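# Move three cartons from footlocker to cart tray, close lid

## Task

Take all three cartons out of the footlocker and set them in the utility cart's upper tray, then close the footlocker lid completely. Every carton has to rest flat on the tray bottom, not upright on an end and not overhanging any tray edge. The lid must not be dropped shut from more than a small opening, nor slammed. At the end, release everything and move the robot away. The robot must not topple or finish leaning. Anything that stays in place only because the robot is holding it does not count.

## Robot and tools

ROBOT. A Hello Robot Stretch 4, about 1.6 m tall, with a single arm: an omni-wheel base (rim no more than 0.23 m from the base origin), a lift on a mast, an arm that telescopes forward, a three-joint wrist and a two-finger gripper. There are four cameras on the robot: head_camera, head_left_camera, head_right_camera and wrist_camera. A loose object may sometimes get a brief push from outside.

FRAMES. Base frame: origin on the floor below the base centre, x forward, y left, z up. hand_pose is reported in this frame and marks a point between the open fingertips. With all wrist joints at zero its axes line up with the base frame. The printed value can be somewhat off. The odometry frame is the base frame as it was at the start of the scene. base_odometry comes from wheel turns only, so slipping shows up as travel. Heading runs -3.142 to 3.142, positive to the left. If turned_by_wheels and turned_by_imu differ by more than about 0.1 rad, the base probably hit something or slipped, and the heading is off by roughly that difference.

execute_actions(actions, cameras). actions is a list holding one action, or empty to only read state and images. An action may contain "base", "joints" or both, plus optional "pace" and "contact_limits". Alternatively it can be {"end_of_arm": "enable_torque"} on its own, which re-powers wrist or gripper motors that switched off; each then holds its current position. All motions in an action start together.
- base: exactly one relative move from where the base last reported itself. translate_m drives straight, metres, forward positive, -2 to 2. strafe_m moves sideways, metres, left positive, -2 to 2. rotate_rad turns on the spot, radians, counter-clockwise positive, -3.2 to 3.2.
- joints: absolute targets by name, for the one arm. lift_m 0 to 1.2 (tolerance ±0.004). arm_m 0 to 0.55 extension (±0.004). wrist_yaw_rad -1.134 to 4.276 (0 forward, positive left, 3.14 folded back, past 3.4 the arm may block it). wrist_pitch_rad -1.117 to 4.259 (0 level, 1.57 pointing down). wrist_roll_rad -1.117 to 4.259 (0 means fingers at equal height, positive turns clockwise as seen from behind the gripper). gripper_m -0.038 to 0.141, the fingertip gap; below 0 the fingers squeeze each other. An out-of-range joint target is clipped and played with a note in the result. Any other bad value or unknown key rejects the call and nothing moves.
- pace: "slow", "default", "fast", "max". The base reaches up to 0.1/0.3/0.4/0.6 m/s and 1/2/3/4 rad/s respectively. With lift_m above 0.2 these are capped further, down to 0.3 m/s and 1 rad/s at lift_m 1.2.
- contact_limits: {"arm_m": v}, v from 0 (lightest) to 0.75 (hardest), default 0.5. It sets how much force the arm may apply before it halts with contact_stop.
One action runs for at most 15 s. A joint or the base left out of an action may still be pushing toward an earlier target without the status showing it. cameras: a list of names, or "all"; null or omitted gives all cameras, [] gives none.

wait(seconds): 0 to 10 s with no new command; returns state and images. zoom_image(camera, region): a closer view of the latest full image of a camera, region [x0,y0,x1,y1] in pixels, at most 504x504. finished_scene(scene): ends scene 1 or 2 for good and reports success. The goal must already be met and must stay met. Replying without a tool call ends all scenes. After a reported stop, later motion, wait and finish calls in the same reply are skipped.

RESULTS. base_status and joint_status say how each motion ended. "done" for the base means the wheels turned the commanded amount, even if they slipped. "off_target": came to rest short of the target and may keep pushing. "contact_stop_at_<key>": it hit something; the part then goes slack (a lift may sag under load, a base may roll on). "limit_stop_at_<name>": a built-in limit stopped it. limit_stop_at_tilt means the robot leans more than 6 degrees; lift, arm and wheels go slack until the lean goes back down. limit_stop_at_own_body means the robot was about to hit itself; moving away still works. This is likely when pitch is below -0.2 with roll below -0.4 or above 4. "torque_fault": a wrist motor overloaded and went limp; send enable_torque. on_its_own lists things that were not commanded; its "held at" is a target, not a measured position. lidar_m: 12 distances from the base origin, 30-degree sectors counter-clockwise starting straight ahead (4th left, 7th behind, 10th right). "-" means nothing is seen, or something is closer than 0.25 m. The lidar covers roughly 0.15 m up to robot height and can miss glass or thin legs. wrist_depth_mm: a 7x7 grid of depths, 100 to 2000 mm. base_tilt is in degrees, forward and right positive, with a fixed offset of up to 1.5. motor_effort is percent of maximum, with the peak in brackets. Readings are noisy and have fixed offsets. For wheels, positive means turning right.

GRIPPING. Close to a gripper_m below the object's width. The lower the value, the harder the squeeze and the more the object is drawn toward the wrist. Neither the reading nor "done" confirms a grasp. At command 0 or above, a firm squeeze changes gripper effort. If the fingertips get stuck on a surface, raise the lift.

START. To unfold, send lift_m 0.4 and wrist_yaw_rad 0 together.

AVOID. Dropping cartons, slamming or dropping the lid shut (lower it gently all the way), hard hits and strong pushes. Do not turn or drive with more than 1 kg in hand and arm_m above 0.2, especially at fast paces. Steady pushing or pulling with a high gripper or a high contact limit can tip the robot. Do not end tilted. Camera calibration (K, distortion, T_world_to_cam mapping base frame to camera) is supplied per camera and may be slightly off.

Each tool is called after ">>>" as name(argument=value, ...) on one line, values as JSON.

## Session

>>> execute_actions(actions=[])

Scene clock: 0.00 s.
base_odometry: x=+0.000 y=+0.000 heading=+0.000 (m, m, rad; odometry frame)
turned_by_wheels: +0.000 (rad since the last result)
turned_by_imu: +0.000 (rad since the last result)
base_tilt: forward=-0.6 right=-0.1 (deg)
lidar_m: 1.09 1.11 1.20 1.19 2.59 2.90 2.11 2.70 1.54 1.41 1.43 1.17
base_status: not commanded
joint_positions: lift_m=+0.203 arm_m=-0.001 wrist_yaw_rad=+3.229 wrist_pitch_rad=-0.003 wrist_roll_rad=-0.018 gripper_m=+0.057
joint_status: not commanded
motor_effort: lift_m=+21 arm_m=+0 wrist_yaw_rad=+1 wrist_pitch_rad=-7 wrist_roll_rad=+1 gripper_m=-1 wheel_0=+0 wheel_1=+0 wheel_2=+0 (%)
hand_pose: x=-0.1247 y=+0.0620 z=+0.3821 quat_wxyz=(-0.043, +0.002, -0.009, +0.999) (m; base frame)
wrist_depth_mm: - - 134 - - - - / - - 131 - - - - / - - 132 211 - - - / - 121 136 - - - - / 188 1983 - - - - - / 191 1281 195 1430 197 1430 1366 / 192 554 946 136 946 878 946
pictures: head_camera, head_left_camera, head_right_camera, wrist_camera
Images, in order (width x height): head_camera 420x560, head_left_camera 420x672, head_right_camera 420x672, wrist_camera 616x392.

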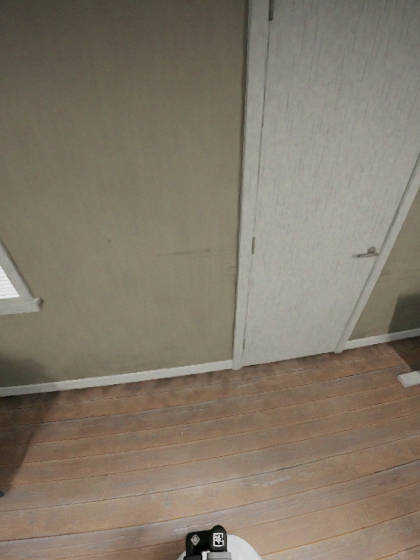

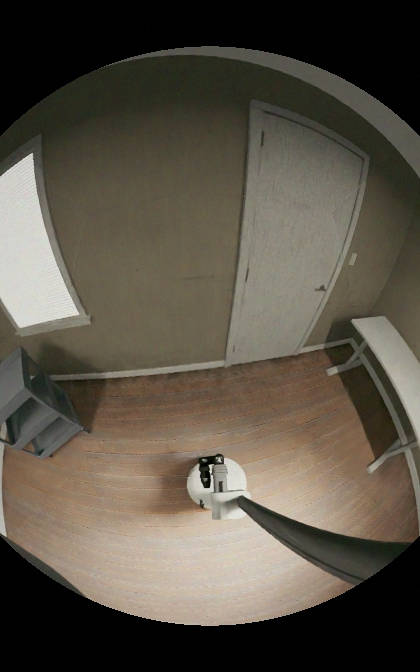

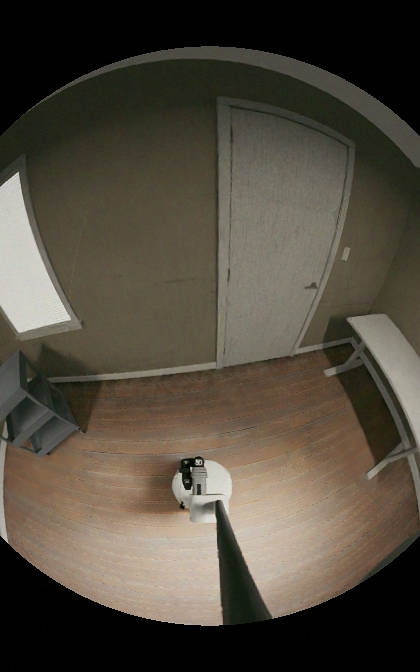

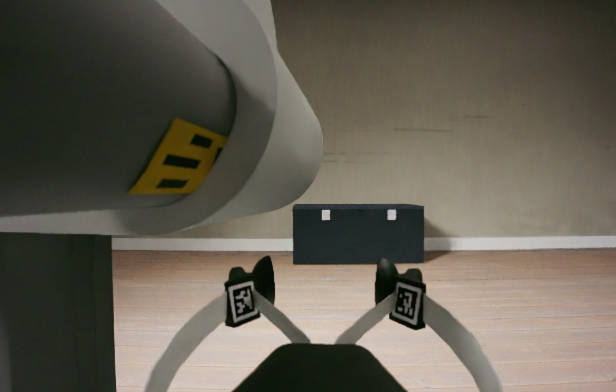

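>>> execute_actions(actions=[{"base":{"rotate_rad":1.4},"joints":{"lift_m":0.5,"wrist_yaw_rad":0}}], cameras=["head_camera","head_left_camera"])

>>> execute_actions(actions=[{"base":{"rotate_rad":1.74}}], cameras=[])

>>> execute_actions(actions=[{"base":{"translate_m":1.2}}], cameras=["head_camera","wrist_camera"])

Scene clock: 2.60 s.
base_odometry: x=+0.000 y=+0.000 heading=+1.400 (m, m, rad; odometry frame)
turned_by_wheels: +1.400 (rad since the last result)
turned_by_imu: +1.414 (rad since the last result)
base_tilt: forward=-0.6 right=-0.1 (deg)
lidar_m: 1.19 2.55 2.87 2.11 2.12 2.65 1.42 1.42 1.25 1.07 1.08 1.24
base_status: done
joint_positions: lift_m=+0.500 arm_m=-0.001 wrist_yaw_rad=+0.000 wrist_pitch_rad=-0.003 wrist_roll_rad=-0.018 gripper_m=+0.057
joint_status: all done
motor_effort: lift_m=+25(26) arm_m=+0(0) wrist_yaw_rad=-1(10) wrist_pitch_rad=-8(7) wrist_roll_rad=+0(0) gripper_m=-4(3) wheel_0=+0(7) wheel_1=+0(7) wheel_2=+1(6) (%)
hand_pose: x=+0.4588 y=-0.0873 z=+0.6786 quat_wxyz=(+1.000, -0.009, -0.001, +0.000) (m; base frame)
wrist_depth_mm: - - - - - 1308 1008 / - - - - 1983 1308 1008 / - - - - 1756 1336 1025 / - - - - 1756 1336 1042 / - - 1499 1576 1464 1336 1042 / - - 195 1537 196 1281 1042 / 1618 1576 1366 136 1366 1205 1025
pictures: head_camera, head_left_camera
Images, in order (width x height): head_camera 420x560, head_left_camera 420x672.

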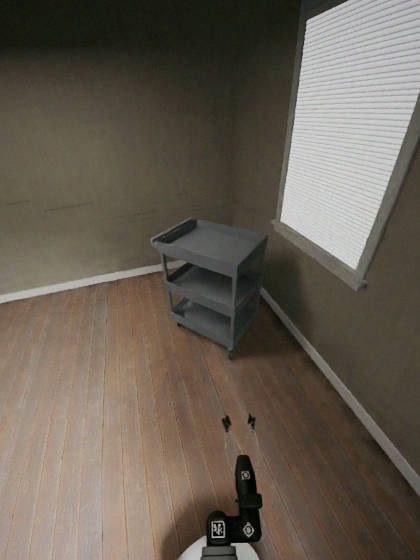

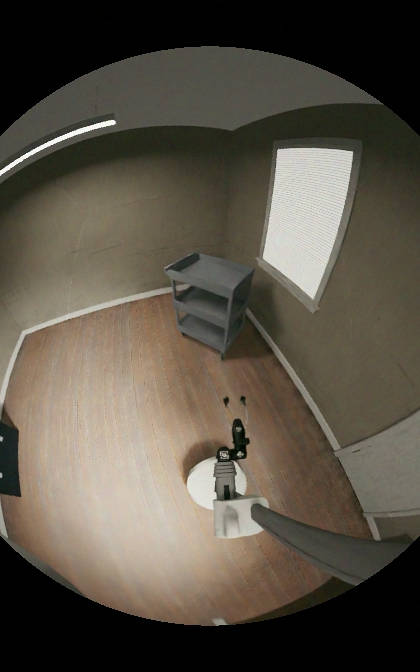

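Scene clock: 4.73 s.
base_odometry: x=+0.000 y=+0.000 heading=+3.140 (m, m, rad; odometry frame)
turned_by_wheels: +1.740 (rad since the last result)
turned_by_imu: +1.758 (rad since the last result)
base_tilt: forward=-0.5 right=-0.1 (deg)
lidar_m: 2.10 2.68 1.58 1.42 1.44 1.18 1.08 1.11 1.20 1.22 2.57 2.89
base_status: done
joint_positions: lift_m=+0.500 arm_m=-0.001 wrist_yaw_rad=+0.000 wrist_pitch_rad=-0.003 wrist_roll_rad=-0.018 gripper_m=+0.057
joint_status: not commanded
motor_effort: lift_m=+23(25) arm_m=+0(0) wrist_yaw_rad=+1(1) wrist_pitch_rad=-7(7) wrist_roll_rad=+0(0) gripper_m=-1(2) wheel_0=+0(0) wheel_1=+0(5) wheel_2=+0(7) (%)
hand_pose: x=+0.4588 y=-0.0874 z=+0.6788 quat_wxyz=(+1.000, -0.009, -0.001, +0.000) (m; base frame)
wrist_depth_mm: - - - - - - - / - - - - - - - / - - - - - - - / - - - - - - - / - - - - - - - / - - 196 1983 196 - - / 1618 1537 1618 136 1576 1464 1576
pictures: none
No camera images: the call's "cameras" was empty. Leave "cameras" out to get every camera's image.

Scene clock: 10.23 s.
base_odometry: x=-1.200 y=+0.002 heading=+3.140 (m, m, rad; odometry frame)
turned_by_wheels: +0.000 (rad since the last result)
turned_by_imu: -0.002 (rad since the last result)
base_tilt: forward=-0.6 right=-0.2 (deg)
lidar_m: 0.92 0.92 1.90 2.39 1.68 2.07 2.29 1.89 1.87 2.36 2.41 1.01
base_status: done
joint_positions: lift_m=+0.500 arm_m=-0.001 wrist_yaw_rad=+0.000 wrist_pitch_rad=-0.003 wrist_roll_rad=-0.018 gripper_m=+0.057
joint_status: not commanded
motor_effort: lift_m=+23(23) arm_m=+0(0) wrist_yaw_rad=+1(1) wrist_pitch_rad=-7(7) wrist_roll_rad=+0(0) gripper_m=-1(3) wheel_0=+1(1) wheel_1=+1(7) wheel_2=+1(12) (%)
hand_pose: x=+0.4588 y=-0.0874 z=+0.6788 quat_wxyz=(+1.000, -0.009, -0.001, +0.000) (m; base frame)
wrist_depth_mm: 1205 1229 1255 1281 1308 1336 1366 / 1205 1255 1281 1281 1336 1336 1336 / 1229 1229 1281 1308 1308 1366 1366 / 1229 1255 1281 1308 1308 1366 1366 / 1205 1229 1255 1281 1308 1366 1366 / 1255 1281 195 1281 197 1366 1366 / 1229 1078 809 136 809 798 1366
pictures: head_camera, wrist_camera
camera_calibration (this result's frames):
wrist_camera: T_world_to_cam=[[0.048768, -0.998449, 0.0268728, -0.118302], [0.0148281, -0.0261781, -0.999547, 0.730877], [0.9987, 0.0491444, 0.0135284, -0.234316], [0, 0, 0, 1]] pos_world=[0.228943, -0.0874702, 0.736895]
Images, in order (width x height): head_camera 420x560, wrist_camera 616x392.

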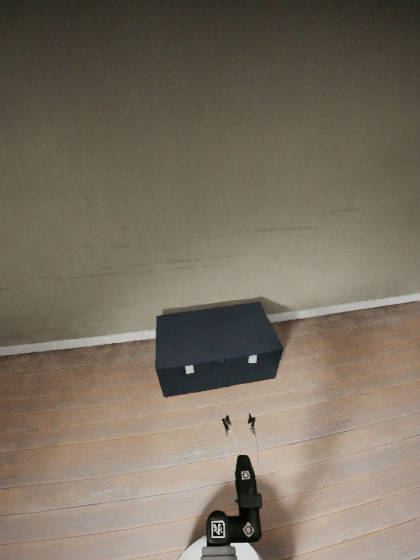

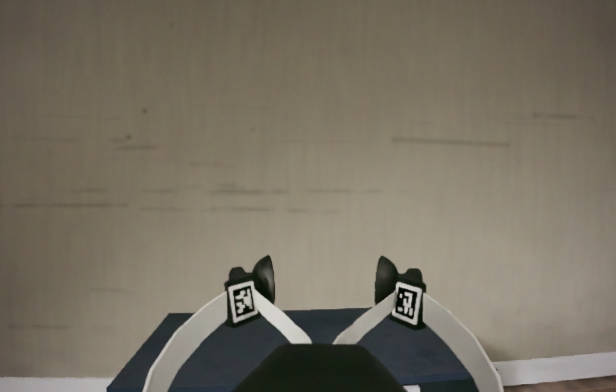

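>>> execute_actions(actions=[{"base":{"rotate_rad":0.12},"joints":{"lift_m":0.2}}], cameras=["head_camera","wrist_camera"])

>>> zoom_image(camera="head_camera", region=[130,270,340,430])

Scene clock: 12.80 s.
base_odometry: x=-1.200 y=+0.002 heading=-3.023 (m, m, rad; odometry frame)
turned_by_wheels: +0.120 (rad since the last result)
turned_by_imu: +0.120 (rad since the last result)
base_tilt: forward=-0.6 right=-0.2 (deg)
lidar_m: 0.90 1.54 2.08 2.25 1.71 2.26 2.27 1.87 1.88 2.35 2.15 0.97
base_status: done
joint_positions: lift_m=+0.200 arm_m=-0.001 wrist_yaw_rad=+0.000 wrist_pitch_rad=-0.003 wrist_roll_rad=-0.018 gripper_m=+0.057
joint_status: all done
motor_effort: lift_m=+16(23) arm_m=+0(0) wrist_yaw_rad=+1(1) wrist_pitch_rad=-7(7) wrist_roll_rad=+1(0) gripper_m=-5(2) wheel_0=-1(6) wheel_1=+0(6) wheel_2=+1(3) (%)
hand_pose: x=+0.4588 y=-0.0874 z=+0.3793 quat_wxyz=(+1.000, -0.009, -0.001, +0.000) (m; base frame)
wrist_depth_mm: 1308 1281 1281 1281 1255 1255 1229 / 1336 1308 1308 1281 1255 1255 1229 / 1336 1336 1281 1281 1281 1229 1205 / 1308 1281 1281 1281 1281 1255 1255 / 1336 1336 715 707 707 699 691 / 1308 1281 195 715 196 707 691 / 946 904 715 136 699 699 699
pictures: head_camera, wrist_camera
camera_calibration (this result's frames):
wrist_camera: T_world_to_cam=[[0.0487151, -0.998451, 0.0268728, -0.110247], [0.0148267, -0.0261789, -0.999547, 0.43159], [0.998703, 0.0490915, 0.0135285, -0.230266], [0, 0, 0, 1]] pos_world=[0.228938, -0.0874733, 0.437472]
Images, in order (width x height): head_camera 420x560, wrist_camera 616x392.

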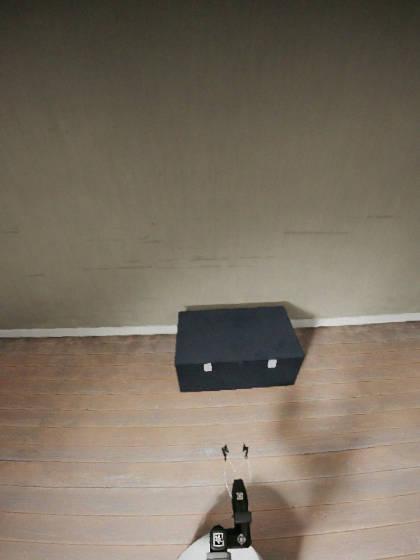

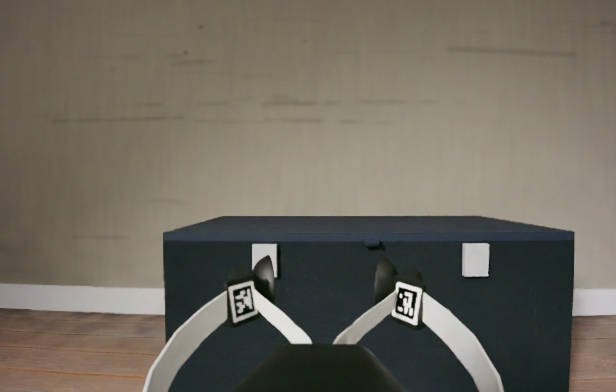

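Region (130, 270, 340, 430) of head_camera's 420x560 image, scaled by 2.400, with more detail than that image has; it fills the top 384 rows of this view, and the rest is white.

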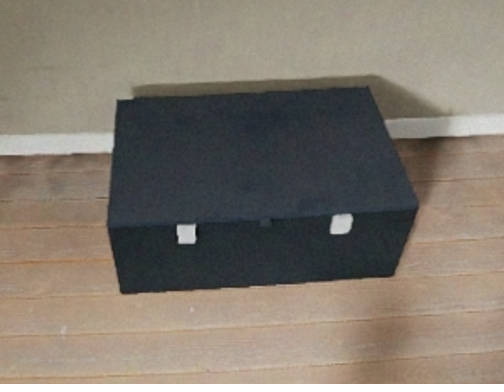

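>>> execute_actions(actions=[{"base":{"strafe_m":-0.09},"joints":{"lift_m":0.15,"arm_m":0.3,"gripper_m":0.0}}], cameras=["wrist_camera"])

Scene clock: 14.90 s.
base_odometry: x=-1.211 y=+0.091 heading=-3.023 (m, m, rad; odometry frame)
turned_by_wheels: +0.000 (rad since the last result)
turned_by_imu: -0.001 (rad since the last result)
base_tilt: forward=-0.5 right=-0.1 (deg)
lidar_m: 0.92 0.96 2.10 2.20 1.79 2.36 2.26 1.82 1.82 2.27 2.16 0.97
base_status: done
joint_positions: lift_m=+0.150 arm_m=+0.298 wrist_yaw_rad=+0.000 wrist_pitch_rad=-0.003 wrist_roll_rad=-0.018 gripper_m=+0.000
joint_status: all done
motor_effort: lift_m=+16(15) arm_m=+9(10) wrist_yaw_rad=+1(2) wrist_pitch_rad=-7(7) wrist_roll_rad=+1(0) gripper_m=-5(6) wheel_0=-1(10) wheel_1=+0(11) wheel_2=+0(1) (%)
hand_pose: x=+0.7579 y=-0.0874 z=+0.3294 quat_wxyz=(+1.000, -0.009, -0.001, +0.000) (m; base frame)
wrist_depth_mm: 991 976 976 960 946 946 946 / 1008 991 976 976 960 946 931 / 991 991 976 976 960 946 946 / 1008 991 976 976 960 960 931 / 415 410 410 410 407 402 399 / 418 413 410 194 185 404 399 / 418 415 410 136 404 404 399
pictures: wrist_camera
camera_calibration (this result's frames):
wrist_camera: T_world_to_cam=[[0.0487292, -0.99845, 0.0268774, -0.123481], [0.014922, -0.0261786, -0.999546, 0.377154], [0.998701, 0.0491081, 0.0136232, -0.528304], [0, 0, 0, 1]] pos_world=[0.528006, -0.0874723, 0.387499]
Images, in order (width x height): wrist_camera 616x392.

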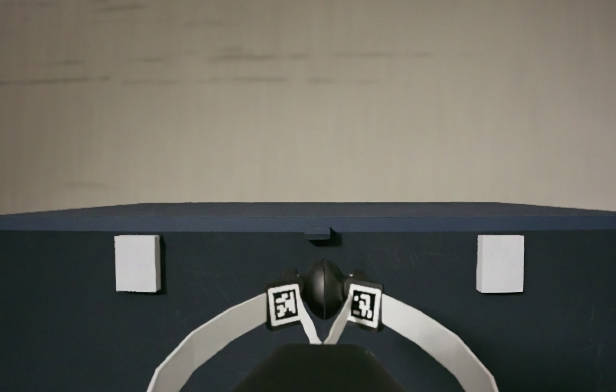

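>>> execute_actions(actions=[{"base":{"translate_m":0.35},"joints":{"lift_m":0.12,"arm_m":0.04,"wrist_yaw_rad":0.03}}], cameras=[])

>>> execute_actions(actions=[{"joints":{"arm_m":0.15},"contact_limits":{"arm_m":0.1},"pace":"slow"}], cameras=["wrist_camera"])

Scene clock: 17.70 s.
base_odometry: x=-1.558 y=+0.049 heading=-3.023 (m, m, rad; odometry frame)
turned_by_wheels: +0.000 (rad since the last result)
turned_by_imu: -0.001 (rad since the last result)
base_tilt: forward=-0.5 right=-0.2 (deg)
lidar_m: 0.55 0.60 1.59 2.48 1.91 2.37 2.63 2.10 2.37 2.27 1.66 0.59
base_status: done
joint_positions: lift_m=+0.120 arm_m=+0.042 wrist_yaw_rad=+0.030 wrist_pitch_rad=-0.003 wrist_roll_rad=-0.018 gripper_m=+0.000
joint_status: all done
motor_effort: lift_m=+16(18) arm_m=-9(12) wrist_yaw_rad=+1(4) wrist_pitch_rad=-7(7) wrist_roll_rad=+0(0) gripper_m=-4(2) wheel_0=+0(9) wheel_1=+0(6) wheel_2=+2(8) (%)
hand_pose: x=+0.5034 y=-0.0787 z=+0.2993 quat_wxyz=(+1.000, -0.009, -0.001, +0.015) (m; base frame)
wrist_depth_mm: 917 904 878 866 854 831 831 / 917 904 891 866 854 842 831 / 931 904 891 878 866 842 831 / 325 320 317 312 307 303 298 / 324 319 315 310 306 303 289 / 325 322 315 194 185 303 301 / 327 322 317 136 309 303 301
pictures: none
No camera images: the call's "cameras" was empty. Leave "cameras" out to get every camera's image.

Scene clock: 20.10 s.
base_odometry: x=-1.558 y=+0.049 heading=-3.023 (m, m, rad; odometry frame)
turned_by_wheels: +0.000 (rad since the last result)
turned_by_imu: -0.001 (rad since the last result)
base_tilt: forward=-0.5 right=-0.1 (deg)
lidar_m: 0.59 0.63 1.58 2.45 1.92 2.38 2.64 2.09 2.37 2.28 1.62 0.64
base_status: not commanded
joint_positions: lift_m=+0.120 arm_m=+0.148 wrist_yaw_rad=+0.027 wrist_pitch_rad=-0.003 wrist_roll_rad=-0.018 gripper_m=+0.000
joint_status: all done
motor_effort: lift_m=+16(16) arm_m=+11(16) wrist_yaw_rad=+10(13) wrist_pitch_rad=-6(7) wrist_roll_rad=+1(1) gripper_m=-4(4) wheel_0=+0(0) wheel_1=+0(0) wheel_2=-4(4) (%)
contact_limits: arm_m 0.1
hand_pose: x=+0.6097 y=-0.0796 z=+0.2995 quat_wxyz=(+1.000, -0.009, -0.002, +0.013) (m; base frame)
wrist_depth_mm: 788 778 768 768 750 741 723 / 798 788 778 759 750 732 732 / 809 788 778 768 759 741 723 / 246 242 239 236 234 231 229 / 236 242 240 236 233 230 229 / 244 242 239 202 185 231 229 / 246 243 239 189 234 230 229
pictures: wrist_camera
camera_calibration (this result's frames):
wrist_camera: T_world_to_cam=[[0.0754296, -0.996788, 0.0269006, -0.123865], [0.0160974, -0.0257567, -0.999539, 0.348996], [0.997021, 0.0758278, 0.0141028, -0.377255], [0, 0, 0, 1]] pos_world=[0.379857, -0.085872, 0.357487]
Images, in order (width x height): wrist_camera 616x392.

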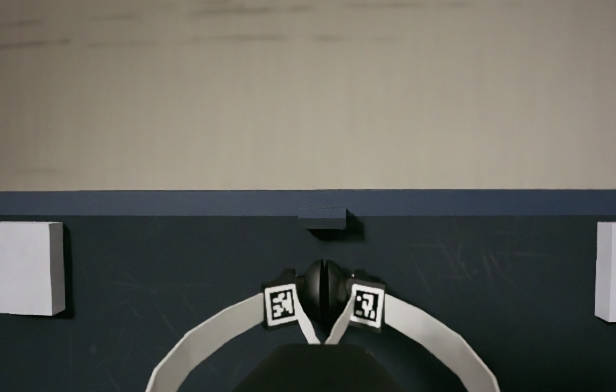

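>>> execute_actions(actions=[{"joints":{"arm_m":0.143,"lift_m":0.2},"pace":"slow"}], cameras=["wrist_camera","head_camera"])

Scene clock: 33.10 s.
torque_fault: wrist_pitch_rad switched itself off since the last result.
base_odometry: x=-1.558 y=+0.049 heading=-3.023 (m, m, rad; odometry frame)
turned_by_wheels: +0.000 (rad since the last result)
turned_by_imu: -0.005 (rad since the last result)
base_tilt: forward=-0.5 right=-0.2 (deg)
lidar_m: 0.60 0.62 1.60 2.47 1.91 2.36 2.63 2.09 2.37 2.26 1.63 0.63
base_status: not commanded
joint_positions: lift_m=+0.200 arm_m=+0.145 wrist_yaw_rad=+0.030 wrist_pitch_rad=+1.352 wrist_roll_rad=-0.018 gripper_m=+0.000
joint_status: all done
on_its_own: wrist_pitch_rad is off since a torque_fault, until you send "end_of_arm": "enable_torque" (its first target -0.005 is given up)
motor_effort: lift_m=+25(38) arm_m=-9(10) wrist_yaw_rad=+0(11) wrist_pitch_rad=-1(100) wrist_roll_rad=+0(0) gripper_m=-7(10) wheel_0=+0(0) wheel_1=+0(0) wheel_2=+1(4) (%)
hand_pose: x=+0.3806 y=-0.0855 z=+0.0962 quat_wxyz=(+0.780, -0.016, +0.626, +0.017) (m; base frame)
wrist_depth_mm: 370 366 359 359 357 353 349 / 373 366 362 355 351 347 343 / 359 353 349 343 342 336 332 / 347 343 338 334 330 327 322 / 336 334 329 325 320 317 314 / 327 324 319 194 186 306 303 / 317 314 307 137 300 296 297
pictures: head_camera, wrist_camera
camera_calibration (this result's frames):
wrist_camera: T_world_to_cam=[[0.0669245, -0.996885, -0.0417252, -0.0971226], [-0.971904, -0.055675, -0.2287, 0.448693], [0.225665, 0.0558585, -0.972602, 0.241232], [0, 0, 0, 1]] pos_world=[0.388148, -0.085314, 0.333187]
Images, in order (width x height): head_camera 420x560, wrist_camera 616x392.

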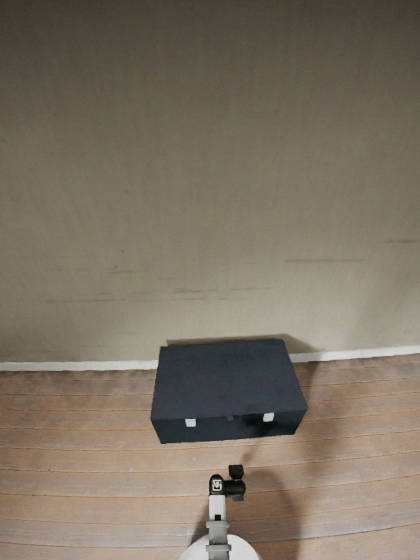

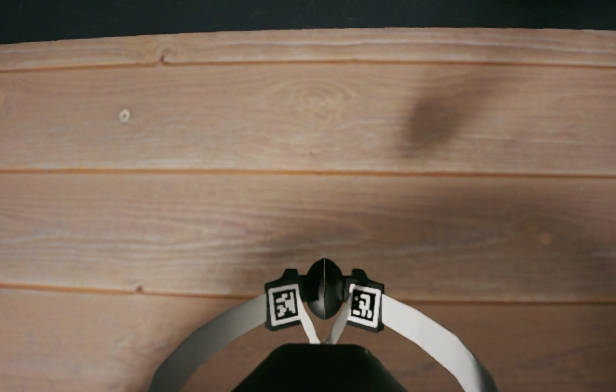

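>>> execute_actions(actions=[{"end_of_arm":"enable_torque"}], cameras=[])

>>> execute_actions(actions=[{"joints":{"arm_m":0.2,"lift_m":0.6,"wrist_pitch_rad":1.2,"wrist_yaw_rad":0,"gripper_m":0.1}}], cameras=["wrist_camera"])

Scene clock: 33.53 s.
base_odometry: x=-1.558 y=+0.049 heading=-3.023 (m, m, rad; odometry frame)
turned_by_wheels: +0.000 (rad since the last result)
turned_by_imu: +0.000 (rad since the last result)
base_tilt: forward=-0.5 right=-0.1 (deg)
lidar_m: 0.57 0.63 1.62 2.46 1.91 2.39 2.62 2.10 2.41 2.28 1.64 0.64
base_status: not commanded
joint_positions: lift_m=+0.200 arm_m=+0.145 wrist_yaw_rad=+0.030 wrist_pitch_rad=+1.355 wrist_roll_rad=-0.018 gripper_m=+0.000
joint_status: not commanded
end_of_arm: enable_torque: each motor that was off is on again
on_its_own: wrist_pitch_rad is held at +1.355, not at its first target -0.005, since a torque_fault
motor_effort: lift_m=+25(25) arm_m=-9(9) wrist_yaw_rad=+0(1) wrist_pitch_rad=-1(2) wrist_roll_rad=+1(0) gripper_m=-7(5) wheel_0=+0(0) wheel_1=+0(0) wheel_2=+0(0) (%)
hand_pose: x=+0.3799 y=-0.0855 z=+0.0960 quat_wxyz=(+0.779, -0.016, +0.627, +0.017) (m; base frame)
wrist_depth_mm: 373 366 362 362 357 355 349 / 370 364 359 355 351 345 343 / 357 355 349 343 340 334 332 / 347 343 338 334 329 327 324 / 336 332 329 325 320 315 314 / 325 322 317 194 185 307 303 / 319 314 307 136 301 297 296
pictures: none
No camera images: the call's "cameras" was empty. Leave "cameras" out to get every camera's image.

Scene clock: 36.13 s.
base_odometry: x=-1.558 y=+0.049 heading=-3.023 (m, m, rad; odometry frame)
turned_by_wheels: +0.000 (rad since the last result)
turned_by_imu: -0.001 (rad since the last result)
base_tilt: forward=-0.5 right=-0.1 (deg)
lidar_m: 0.61 0.63 1.62 2.46 1.92 2.35 2.62 2.10 2.38 2.29 1.67 0.64
base_status: not commanded
joint_positions: lift_m=+0.600 arm_m=+0.198 wrist_yaw_rad=+0.000 wrist_pitch_rad=+1.201 wrist_roll_rad=-0.018 gripper_m=+0.100
joint_status: all done
motor_effort: lift_m=+25(27) arm_m=+9(12) wrist_yaw_rad=+1(1) wrist_pitch_rad=-3(5) wrist_roll_rad=+0(0) gripper_m=-3(6) wheel_0=+0(0) wheel_1=+0(0) wheel_2=+0(0) (%)
hand_pose: x=+0.4737 y=-0.0874 z=+0.5089 quat_wxyz=(+0.825, -0.007, +0.565, +0.005) (m; base frame)
wrist_depth_mm: 530 512 504 496 488 477 473 / 492 480 473 466 459 452 449 / 459 449 442 436 433 427 421 / 500 500 508 508 512 512 521 / 778 759 750 750 741 723 723 / 741 732 200 715 691 691 683 / 699 691 691 138 676 661 661
pictures: wrist_camera
camera_calibration (this result's frames):
wrist_camera: T_world_to_cam=[[0.0427164, -0.998449, -0.035719, -0.0797707], [-0.927509, -0.0263422, -0.372871, 0.688334], [0.371351, 0.0490574, -0.927195, 0.528995], [0, 0, 0, 1]] pos_world=[0.4454, -0.0874658, 0.744292]
Images, in order (width x height): wrist_camera 616x392.

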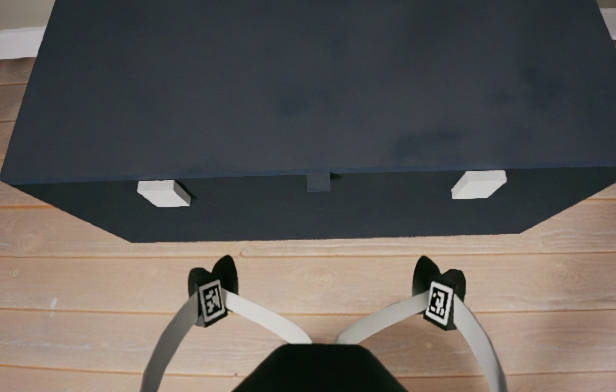

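>>> execute_actions(actions=[{"base":{"strafe_m":0.21},"joints":{"arm_m":0.03,"lift_m":0.15,"wrist_pitch_rad":0,"gripper_m":0.09}}], cameras=["wrist_camera"])

Scene clock: 40.20 s.
base_odometry: x=-1.533 y=-0.159 heading=-3.023 (m, m, rad; odometry frame)
turned_by_wheels: +0.000 (rad since the last result)
turned_by_imu: -0.002 (rad since the last result)
base_tilt: forward=-0.5 right=-0.1 (deg)
lidar_m: 0.60 1.17 1.60 2.25 1.75 2.05 2.63 2.19 2.61 2.48 0.89 0.64
base_status: done
joint_positions: lift_m=+0.150 arm_m=+0.032 wrist_yaw_rad=+0.000 wrist_pitch_rad=+0.002 wrist_roll_rad=-0.018 gripper_m=+0.090
joint_status: all done
motor_effort: lift_m=+16(24) arm_m=-9(9) wrist_yaw_rad=+0(1) wrist_pitch_rad=-8(11) wrist_roll_rad=+1(0) gripper_m=-2(2) wheel_0=+0(6) wheel_1=-1(8) wheel_2=+0(2) (%)
hand_pose: x=+0.4909 y=-0.0874 z=+0.3279 quat_wxyz=(+1.000, -0.009, +0.001, +0.000) (m; base frame)
wrist_depth_mm: 891 878 878 866 866 854 854 / 904 891 878 878 866 866 842 / 904 904 878 878 866 866 854 / 904 904 891 891 866 866 854 / 917 353 349 347 345 345 342 / 904 353 197 347 211 345 343 / 831 353 351 136 347 347 345
pictures: wrist_camera
camera_calibration (this result's frames):
wrist_camera: T_world_to_cam=[[0.0486984, -0.998459, 0.0266149, -0.110381], [0.00979717, -0.0261677, -0.99961, 0.382175], [0.998765, 0.0489401, 0.00850775, -0.26006], [0, 0, 0, 1]] pos_world=[0.26137, -0.0874829, 0.387176]
Images, in order (width x height): wrist_camera 616x392.

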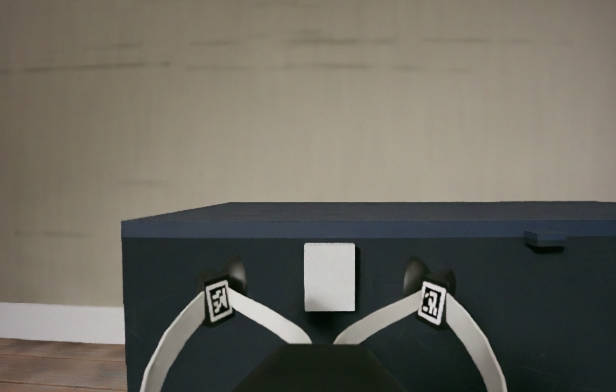

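>>> execute_actions(actions=[{"joints":{"arm_m":0.14,"lift_m":0.14},"pace":"slow"}], cameras=[])

>>> execute_actions(actions=[{"joints":{"gripper_m":0.02}}], cameras=["wrist_camera"])

>>> execute_actions(actions=[{"joints":{"arm_m":0.11},"pace":"slow","contact_limits":{"arm_m":0.1}}], cameras=["wrist_camera"])

Scene clock: 42.73 s.
base_odometry: x=-1.533 y=-0.159 heading=-3.023 (m, m, rad; odometry frame)
turned_by_wheels: +0.000 (rad since the last result)
turned_by_imu: -0.001 (rad since the last result)
base_tilt: forward=-0.6 right=-0.1 (deg)
lidar_m: 0.60 1.16 1.58 2.25 1.73 2.05 2.63 2.22 2.60 2.48 0.89 0.64
base_status: not commanded
joint_positions: lift_m=+0.140 arm_m=+0.138 wrist_yaw_rad=-0.001 wrist_pitch_rad=+0.002 wrist_roll_rad=-0.018 gripper_m=+0.090
joint_status: all done
motor_effort: lift_m=+16(16) arm_m=+11(10) wrist_yaw_rad=+3(4) wrist_pitch_rad=-7(8) wrist_roll_rad=+0(1) gripper_m=-2(3) wheel_0=-1(1) wheel_1=-1(1) wheel_2=-1(1) (%)
hand_pose: x=+0.5975 y=-0.0876 z=+0.3180 quat_wxyz=(+1.000, -0.009, +0.001, +0.000) (m; base frame)
wrist_depth_mm: 788 778 768 768 759 750 741 / 788 778 778 768 759 759 750 / 809 778 778 768 768 759 750 / 798 798 778 768 759 759 750 / 252 250 247 246 244 242 241 / 252 251 198 234 211 242 242 / 254 251 250 140 245 243 242
pictures: none
No camera images: the call's "cameras" was empty. Leave "cameras" out to get every camera's image.

Scene clock: 44.23 s.
base_odometry: x=-1.533 y=-0.159 heading=-3.023 (m, m, rad; odometry frame)
turned_by_wheels: +0.000 (rad since the last result)
turned_by_imu: +0.000 (rad since the last result)
base_tilt: forward=-0.5 right=-0.1 (deg)
lidar_m: 0.59 1.17 1.59 2.25 1.74 2.06 2.61 2.23 2.60 2.51 0.88 0.65
base_status: not commanded
joint_positions: lift_m=+0.140 arm_m=+0.139 wrist_yaw_rad=+0.000 wrist_pitch_rad=+0.002 wrist_roll_rad=-0.018 gripper_m=+0.020
joint_status: all done
motor_effort: lift_m=+15(16) arm_m=+7(11) wrist_yaw_rad=+3(13) wrist_pitch_rad=-7(7) wrist_roll_rad=+0(0) gripper_m=-15(14) wheel_0=+1(2) wheel_1=+0(1) wheel_2=-1(1) (%)
hand_pose: x=+0.5980 y=-0.0875 z=+0.3180 quat_wxyz=(+1.000, -0.009, +0.001, +0.000) (m; base frame)
wrist_depth_mm: 788 778 778 759 759 750 741 / 788 788 768 768 759 750 750 / 798 788 778 768 768 759 759 / 788 788 778 778 768 750 750 / 251 250 248 239 245 242 241 / 252 250 189 234 190 243 242 / 254 251 249 184 245 244 243
pictures: wrist_camera
camera_calibration (this result's frames):
wrist_camera: T_world_to_cam=[[0.0483625, -0.998475, 0.0266278, -0.115233], [0.0100557, -0.026171, -0.999607, 0.371081], [0.998779, 0.0486112, 0.00877469, -0.367067], [0, 0, 0, 1]] pos_world=[0.36846, -0.0875023, 0.377225]
Images, in order (width x height): wrist_camera 616x392.

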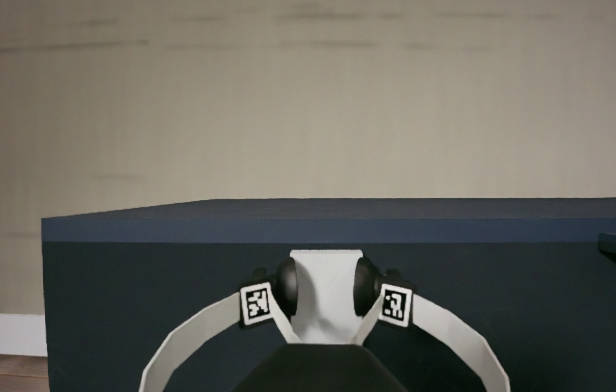

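Scene clock: 45.60 s.
base_odometry: x=-1.533 y=-0.159 heading=-3.023 (m, m, rad; odometry frame)
turned_by_wheels: +0.000 (rad since the last result)
turned_by_imu: -0.001 (rad since the last result)
base_tilt: forward=-0.5 right=-0.1 (deg)
lidar_m: 0.61 1.14 1.60 2.26 1.72 2.06 2.63 2.23 2.61 2.49 0.88 0.62
base_status: not commanded
joint_positions: lift_m=+0.140 arm_m=+0.112 wrist_yaw_rad=+0.000 wrist_pitch_rad=+0.002 wrist_roll_rad=-0.018 gripper_m=+0.020
joint_status: all done
motor_effort: lift_m=+16(16) arm_m=-9(12) wrist_yaw_rad=+1(10) wrist_pitch_rad=-7(7) wrist_roll_rad=+0(0) gripper_m=-4(17) wheel_0=+0(1) wheel_1=+0(0) wheel_2=+0(1) (%)
contact_limits: arm_m 0.1
hand_pose: x=+0.5710 y=-0.0874 z=+0.3180 quat_wxyz=(+1.000, -0.009, +0.001, +0.000) (m; base frame)
wrist_depth_mm: 820 809 798 788 778 768 768 / 820 809 798 788 788 788 778 / 820 820 809 798 788 778 768 / 831 820 809 798 798 778 778 / 831 277 274 272 271 270 267 / 831 279 276 213 190 271 267 / 759 281 276 135 272 271 270
pictures: wrist_camera
camera_calibration (this result's frames):
wrist_camera: T_world_to_cam=[[0.0487279, -0.998457, 0.0266257, -0.114024], [0.0100211, -0.0261673, -0.999607, 0.371364], [0.998762, 0.0489756, 0.00873054, -0.339955], [0, 0, 0, 1]] pos_world=[0.341368, -0.0874809, 0.377222]
Images, in order (width x height): wrist_camera 616x392.

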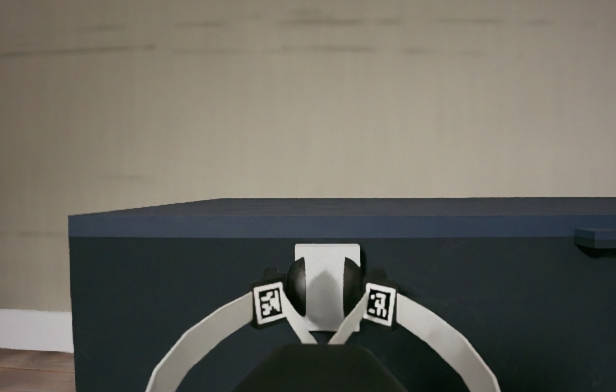

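>>> execute_actions(actions=[{"joints":{"gripper_m":0.09,"lift_m":0.1}}], cameras=[])

>>> execute_actions(actions=[{"joints":{"arm_m":0.14},"pace":"slow"}], cameras=[])

>>> execute_actions(actions=[{"joints":{"gripper_m":0.0}}], cameras=["wrist_camera"])

>>> execute_actions(actions=[{"joints":{"arm_m":0.11},"pace":"slow","contact_limits":{"arm_m":0.1}}], cameras=["wrist_camera"])

Scene clock: 47.20 s.
base_odometry: x=-1.533 y=-0.159 heading=-3.023 (m, m, rad; odometry frame)
turned_by_wheels: +0.000 (rad since the last result)
turned_by_imu: -0.001 (rad since the last result)
base_tilt: forward=-0.6 right=+0.0 (deg)
lidar_m: 0.61 1.19 1.59 2.26 1.73 2.11 2.62 2.22 2.62 2.49 0.91 0.63
base_status: not commanded
joint_positions: lift_m=+0.100 arm_m=+0.112 wrist_yaw_rad=+0.000 wrist_pitch_rad=+0.002 wrist_roll_rad=-0.018 gripper_m=+0.090
joint_status: all done
motor_effort: lift_m=+16(15) arm_m=-9(9) wrist_yaw_rad=+1(1) wrist_pitch_rad=-7(7) wrist_roll_rad=+0(0) gripper_m=+0(3) wheel_0=+0(0) wheel_1=-1(0) wheel_2=+0(0) (%)
hand_pose: x=+0.5709 y=-0.0874 z=+0.2780 quat_wxyz=(+1.000, -0.009, +0.001, +0.000) (m; base frame)
wrist_depth_mm: 820 809 809 798 788 778 768 / 820 798 798 798 778 778 778 / 831 820 809 798 788 778 768 / 831 276 274 271 270 268 267 / 831 278 276 262 271 270 267 / 820 278 198 274 211 270 268 / 676 279 278 136 273 271 268
pictures: none
No camera images: the call's "cameras" was empty. Leave "cameras" out to get every camera's image.

Scene clock: 48.57 s.
base_odometry: x=-1.533 y=-0.159 heading=-3.023 (m, m, rad; odometry frame)
turned_by_wheels: +0.000 (rad since the last result)
turned_by_imu: -0.001 (rad since the last result)
base_tilt: forward=-0.5 right=-0.1 (deg)
lidar_m: 0.58 1.17 1.61 2.25 1.72 2.07 2.62 2.21 2.61 2.49 0.89 0.65
base_status: not commanded
joint_positions: lift_m=+0.100 arm_m=+0.138 wrist_yaw_rad=+0.000 wrist_pitch_rad=+0.002 wrist_roll_rad=-0.018 gripper_m=+0.090
joint_status: all done
motor_effort: lift_m=+16(16) arm_m=+9(12) wrist_yaw_rad=+0(1) wrist_pitch_rad=-7(7) wrist_roll_rad=+0(0) gripper_m=-1(4) wheel_0=+0(1) wheel_1=+0(0) wheel_2=+0(0) (%)
hand_pose: x=+0.5977 y=-0.0874 z=+0.2780 quat_wxyz=(+1.000, -0.009, +0.001, +0.000) (m; base frame)
wrist_depth_mm: 788 788 778 759 759 750 741 / 788 788 778 768 759 750 750 / 788 788 768 778 768 750 759 / 251 250 248 245 244 242 241 / 252 250 248 233 244 243 241 / 521 251 216 248 212 244 242 / 254 252 250 136 245 244 242
pictures: none
No camera images: the call's "cameras" was empty. Leave "cameras" out to get every camera's image.

Scene clock: 50.27 s.
base_odometry: x=-1.533 y=-0.159 heading=-3.023 (m, m, rad; odometry frame)
turned_by_wheels: +0.000 (rad since the last result)
turned_by_imu: -0.001 (rad since the last result)
base_tilt: forward=-0.6 right=-0.1 (deg)
lidar_m: 0.58 1.15 1.61 2.26 1.73 2.06 2.63 2.21 2.61 2.50 0.90 0.62
base_status: not commanded
joint_positions: lift_m=+0.100 arm_m=+0.139 wrist_yaw_rad=+0.001 wrist_pitch_rad=+0.003 wrist_roll_rad=-0.018 gripper_m=+0.001
joint_status: all done
motor_effort: lift_m=+16(16) arm_m=+6(9) wrist_yaw_rad=-1(9) wrist_pitch_rad=-9(9) wrist_roll_rad=+0(0) gripper_m=-22(27) wheel_0=+0(1) wheel_1=-1(1) wheel_2=+0(0) (%)
hand_pose: x=+0.5984 y=-0.0872 z=+0.2778 quat_wxyz=(+1.000, -0.009, +0.001, +0.000) (m; base frame)
wrist_depth_mm: 788 788 759 768 759 759 741 / 788 778 778 768 768 750 741 / 788 788 778 768 759 750 750 / 249 248 247 243 242 241 238 / 250 249 246 232 243 242 239 / 251 250 184 245 183 242 240 / 252 250 249 193 244 242 242
pictures: wrist_camera
camera_calibration (this result's frames):
wrist_camera: T_world_to_cam=[[0.0495822, -0.998416, 0.0265981, -0.11455], [0.00947633, -0.0261593, -0.999613, 0.331247], [0.998725, 0.0498151, 0.00816428, -0.36679], [0, 0, 0, 1]] pos_world=[0.368863, -0.0874313, 0.33716]
Images, in order (width x height): wrist_camera 616x392.

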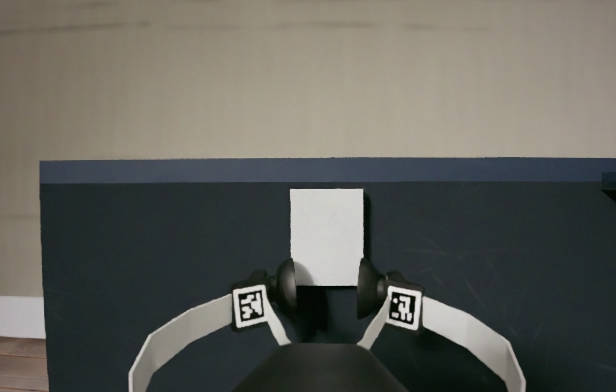

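Scene clock: 51.63 s.
base_odometry: x=-1.533 y=-0.159 heading=-3.023 (m, m, rad; odometry frame)
turned_by_wheels: +0.000 (rad since the last result)
turned_by_imu: -0.001 (rad since the last result)
base_tilt: forward=-0.5 right=-0.1 (deg)
lidar_m: 0.57 1.18 1.60 2.26 1.72 2.09 2.62 2.22 2.62 2.49 0.87 0.62
base_status: not commanded
joint_positions: lift_m=+0.100 arm_m=+0.112 wrist_yaw_rad=+0.001 wrist_pitch_rad=+0.003 wrist_roll_rad=-0.018 gripper_m=+0.001
joint_status: all done
motor_effort: lift_m=+16(16) arm_m=-11(11) wrist_yaw_rad=-2(2) wrist_pitch_rad=-10(9) wrist_roll_rad=+0(1) gripper_m=-26(24) wheel_0=+0(1) wheel_1=+0(0) wheel_2=+1(1) (%)
contact_limits: arm_m 0.1
hand_pose: x=+0.5714 y=-0.0872 z=+0.2778 quat_wxyz=(+1.000, -0.009, +0.001, +0.000) (m; base frame)
wrist_depth_mm: 820 798 798 798 788 768 768 / 831 809 809 798 788 778 778 / 820 820 809 798 798 778 768 / 245 246 245 243 243 242 241 / 247 246 245 232 244 244 244 / 247 246 185 245 183 245 243 / 249 248 248 191 245 244 244
pictures: wrist_camera
camera_calibration (this result's frames):
wrist_camera: T_world_to_cam=[[0.0495511, -0.998418, 0.026591, -0.1132], [0.00932949, -0.0261599, -0.999614, 0.331545], [0.998728, 0.0497801, 0.00801847, -0.339781], [0, 0, 0, 1]] pos_world=[0.341865, -0.0874333, 0.337151]
Images, in order (width x height): wrist_camera 616x392.

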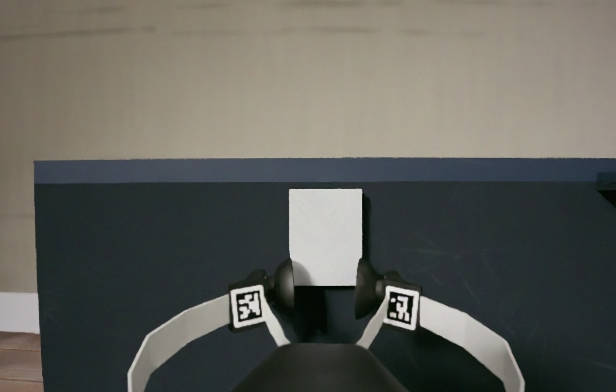

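>>> execute_actions(actions=[{"joints":{"arm_m":0.142},"pace":"slow"}], cameras=[])

>>> execute_actions(actions=[{"joints":{"gripper_m":0.07,"arm_m":0.05}}], cameras=[])

>>> execute_actions(actions=[{"base":{"strafe_m":-0.203},"joints":{"lift_m":0.41,"wrist_pitch_rad":1.35}}], cameras=[])

>>> execute_actions(actions=[{"base":{"translate_m":0.25}}], cameras=["wrist_camera"])

Scene clock: 53.43 s.
base_odometry: x=-1.533 y=-0.159 heading=-3.023 (m, m, rad; odometry frame)
turned_by_wheels: +0.000 (rad since the last result)
turned_by_imu: -0.001 (rad since the last result)
base_tilt: forward=-0.6 right=-0.1 (deg)
lidar_m: 0.60 1.17 1.60 2.26 1.73 2.10 2.61 2.22 2.61 2.50 0.88 0.65
base_status: not commanded
joint_positions: lift_m=+0.100 arm_m=+0.140 wrist_yaw_rad=-0.001 wrist_pitch_rad=+0.002 wrist_roll_rad=-0.018 gripper_m=+0.000
joint_status: all done
motor_effort: lift_m=+16(16) arm_m=+11(15) wrist_yaw_rad=+6(12) wrist_pitch_rad=-7(9) wrist_roll_rad=+0(1) gripper_m=-17(24) wheel_0=+0(0) wheel_1=+0(0) wheel_2=-2(2) (%)
hand_pose: x=+0.5993 y=-0.0878 z=+0.2779 quat_wxyz=(+1.000, -0.009, +0.001, -0.001) (m; base frame)
wrist_depth_mm: 788 788 759 759 759 741 741 / 788 778 778 768 759 750 741 / 788 778 768 768 759 759 750 / 249 246 244 242 240 239 238 / 250 247 245 230 241 241 239 / 250 249 184 244 186 241 239 / 251 249 247 188 242 241 240
pictures: none
No camera images: the call's "cameras" was empty. Leave "cameras" out to get every camera's image.

Scene clock: 54.93 s.
base_odometry: x=-1.533 y=-0.159 heading=-3.023 (m, m, rad; odometry frame)
turned_by_wheels: +0.000 (rad since the last result)
turned_by_imu: +0.000 (rad since the last result)
base_tilt: forward=-0.6 right=-0.1 (deg)
lidar_m: 0.59 1.16 1.59 2.26 1.73 2.09 2.61 2.22 2.61 2.47 0.91 0.62
base_status: not commanded
joint_positions: lift_m=+0.100 arm_m=+0.052 wrist_yaw_rad=+0.000 wrist_pitch_rad=+0.002 wrist_roll_rad=-0.018 gripper_m=+0.070
joint_status: all done
motor_effort: lift_m=+16(16) arm_m=-9(13) wrist_yaw_rad=+0(23) wrist_pitch_rad=-8(9) wrist_roll_rad=+0(1) gripper_m=-5(24) wheel_0=-1(2) wheel_1=+0(1) wheel_2=+0(2) (%)
hand_pose: x=+0.5109 y=-0.0875 z=+0.2779 quat_wxyz=(+1.000, -0.009, +0.001, +0.000) (m; base frame)
wrist_depth_mm: 866 866 854 854 842 842 831 / 878 878 866 854 842 842 831 / 891 878 878 866 842 831 831 / 891 336 334 329 327 325 324 / 891 336 336 330 329 327 325 / 878 338 204 332 196 327 325 / 715 340 336 135 330 327 327
pictures: none
No camera images: the call's "cameras" was empty. Leave "cameras" out to get every camera's image.

Scene clock: 57.23 s.
base_odometry: x=-1.557 y=+0.043 heading=-3.023 (m, m, rad; odometry frame)
turned_by_wheels: +0.000 (rad since the last result)
turned_by_imu: +0.000 (rad since the last result)
base_tilt: forward=-0.6 right=-0.1 (deg)
lidar_m: 0.59 0.64 1.60 2.46 1.91 2.37 2.63 2.10 2.38 2.29 1.63 0.62
base_status: done
joint_positions: lift_m=+0.410 arm_m=+0.051 wrist_yaw_rad=+0.000 wrist_pitch_rad=+1.350 wrist_roll_rad=-0.018 gripper_m=+0.070
joint_status: all done
motor_effort: lift_m=+25(27) arm_m=-8(9) wrist_yaw_rad=+1(1) wrist_pitch_rad=-2(9) wrist_roll_rad=+0(0) gripper_m=-2(4) wheel_0=+0(6) wheel_1=+2(9) wheel_2=+0(5) (%)
hand_pose: x=+0.2855 y=-0.0874 z=+0.3063 quat_wxyz=(+0.781, -0.007, +0.625, +0.005) (m; base frame)
wrist_depth_mm: 512 512 508 512 508 521 530 / 615 603 591 591 585 574 564 / 591 580 574 569 564 559 549 / 574 564 559 554 544 535 539 / 554 549 544 535 525 525 521 / 535 535 204 517 196 504 500 / 521 517 343 136 500 492 488
pictures: none
No camera images: the call's "cameras" was empty. Leave "cameras" out to get every camera's image.

Scene clock: 59.50 s.
base_odometry: x=-1.806 y=+0.013 heading=-3.022 (m, m, rad; odometry frame)
turned_by_wheels: +0.000 (rad since the last result)
turned_by_imu: -0.001 (rad since the last result)
base_tilt: forward=-0.6 right=-0.1 (deg)
lidar_m: 0.34 0.36 1.23 2.47 2.05 2.38 2.89 2.30 2.40 2.28 0.52 0.36
base_status: done
joint_positions: lift_m=+0.410 arm_m=+0.051 wrist_yaw_rad=+0.000 wrist_pitch_rad=+1.350 wrist_roll_rad=-0.018 gripper_m=+0.070
joint_status: not commanded
motor_effort: lift_m=+24(25) arm_m=-8(8) wrist_yaw_rad=+3(1) wrist_pitch_rad=-2(2) wrist_roll_rad=+0(0) gripper_m=-2(1) wheel_0=+0(8) wheel_1=+1(6) wheel_2=+2(15) (%)
hand_pose: x=+0.2854 y=-0.0874 z=+0.3064 quat_wxyz=(+0.781, -0.007, +0.625, +0.005) (m; base frame)
wrist_depth_mm: 218 215 212 209 206 203 202 / 211 208 206 202 200 197 195 / 219 223 225 206 229 230 230 / 379 387 394 397 402 410 418 / 554 544 539 535 530 521 512 / 539 535 204 512 196 504 500 / 525 521 345 135 500 492 492
pictures: wrist_camera
camera_calibration (this result's frames):
wrist_camera: T_world_to_cam=[[0.0366683, -0.998459, -0.0416586, -0.0754406], [-0.972731, -0.0261077, -0.230464, 0.4075], [0.229021, 0.0489734, -0.972189, 0.46554], [0, 0, 0, 1]] pos_world=[0.292536, -0.0874844, 0.543364]
Images, in order (width x height): wrist_camera 616x392.

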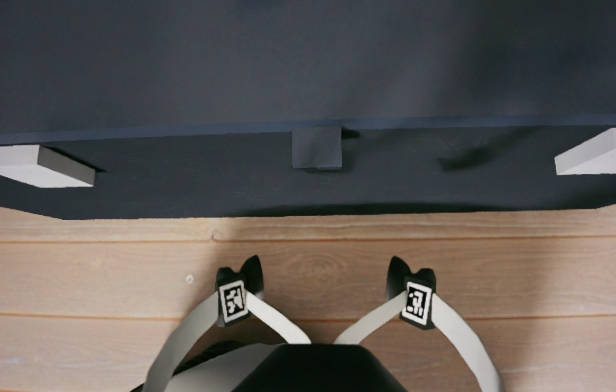

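>>> execute_actions(actions=[{"joints":{"arm_m":0.108,"lift_m":0.395},"pace":"slow"}], cameras=[])

>>> execute_actions(actions=[{"joints":{"gripper_m":-0.02}}], cameras=["wrist_camera"])

Scene clock: 61.43 s.
base_odometry: x=-1.806 y=+0.013 heading=-3.022 (m, m, rad; odometry frame)
turned_by_wheels: +0.000 (rad since the last result)
turned_by_imu: -0.001 (rad since the last result)
base_tilt: forward=-0.5 right=-0.1 (deg)
lidar_m: 0.36 0.37 1.27 2.46 2.03 2.38 2.88 2.29 2.39 2.27 0.55 0.40
base_status: not commanded
joint_positions: lift_m=+0.395 arm_m=+0.106 wrist_yaw_rad=+0.000 wrist_pitch_rad=+1.350 wrist_roll_rad=-0.018 gripper_m=+0.070
joint_status: all done
motor_effort: lift_m=+15(24) arm_m=+9(9) wrist_yaw_rad=+2(1) wrist_pitch_rad=-2(2) wrist_roll_rad=+0(0) gripper_m=-2(2) wheel_0=+1(1) wheel_1=+1(1) wheel_2=+2(2) (%)
hand_pose: x=+0.3404 y=-0.0874 z=+0.2921 quat_wxyz=(+0.781, -0.007, +0.625, +0.005) (m; base frame)
wrist_depth_mm: 201 198 195 192 190 187 185 / 195 191 188 186 183 181 180 / 188 185 182 180 178 175 174 / 182 179 177 175 174 171 170 / 255 439 290 216 315 504 496 / 521 517 204 504 195 492 488 / 512 500 496 135 484 480 477
pictures: none
No camera images: the call's "cameras" was empty. Leave "cameras" out to get every camera's image.

Scene clock: 63.07 s.
base_odometry: x=-1.806 y=+0.013 heading=-3.022 (m, m, rad; odometry frame)
turned_by_wheels: +0.000 (rad since the last result)
turned_by_imu: -0.001 (rad since the last result)
base_tilt: forward=-0.6 right=-0.1 (deg)
lidar_m: 0.37 0.36 1.24 2.45 2.04 2.36 2.90 2.28 2.38 2.29 0.51 0.39
base_status: not commanded
joint_positions: lift_m=+0.395 arm_m=+0.106 wrist_yaw_rad=+0.000 wrist_pitch_rad=+1.350 wrist_roll_rad=-0.018 gripper_m=-0.020
joint_status: all done
motor_effort: lift_m=+16(16) arm_m=+9(9) wrist_yaw_rad=+1(0) wrist_pitch_rad=-2(2) wrist_roll_rad=+0(0) gripper_m=-15(15) wheel_0=+1(1) wheel_1=+1(1) wheel_2=+2(2) (%)
hand_pose: x=+0.3404 y=-0.0874 z=+0.2921 quat_wxyz=(+0.781, -0.007, +0.625, +0.005) (m; base frame)
wrist_depth_mm: 201 198 195 193 190 187 185 / 195 191 188 186 183 182 179 / 187 185 182 180 178 176 174 / 181 179 177 175 174 171 169 / 254 439 445 205 500 500 496 / 521 517 512 200 182 496 488 / 508 500 496 310 484 473 477
pictures: wrist_camera
camera_calibration (this result's frames):
wrist_camera: T_world_to_cam=[[0.0366678, -0.998459, -0.0416591, -0.0780497], [-0.972733, -0.0261077, -0.230454, 0.457673], [0.229011, 0.0489734, -0.972191, 0.439092], [0, 0, 0, 1]] pos_world=[0.347498, -0.0874844, 0.529102]
Images, in order (width x height): wrist_camera 616x392.

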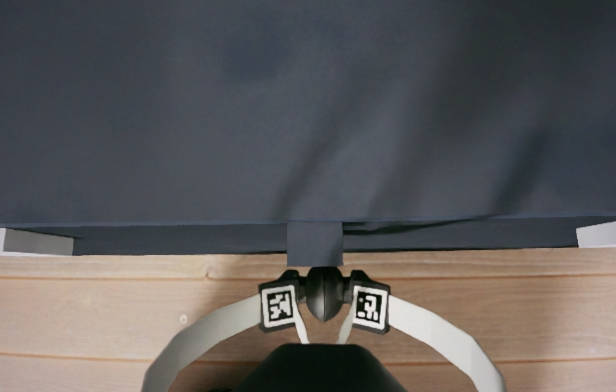

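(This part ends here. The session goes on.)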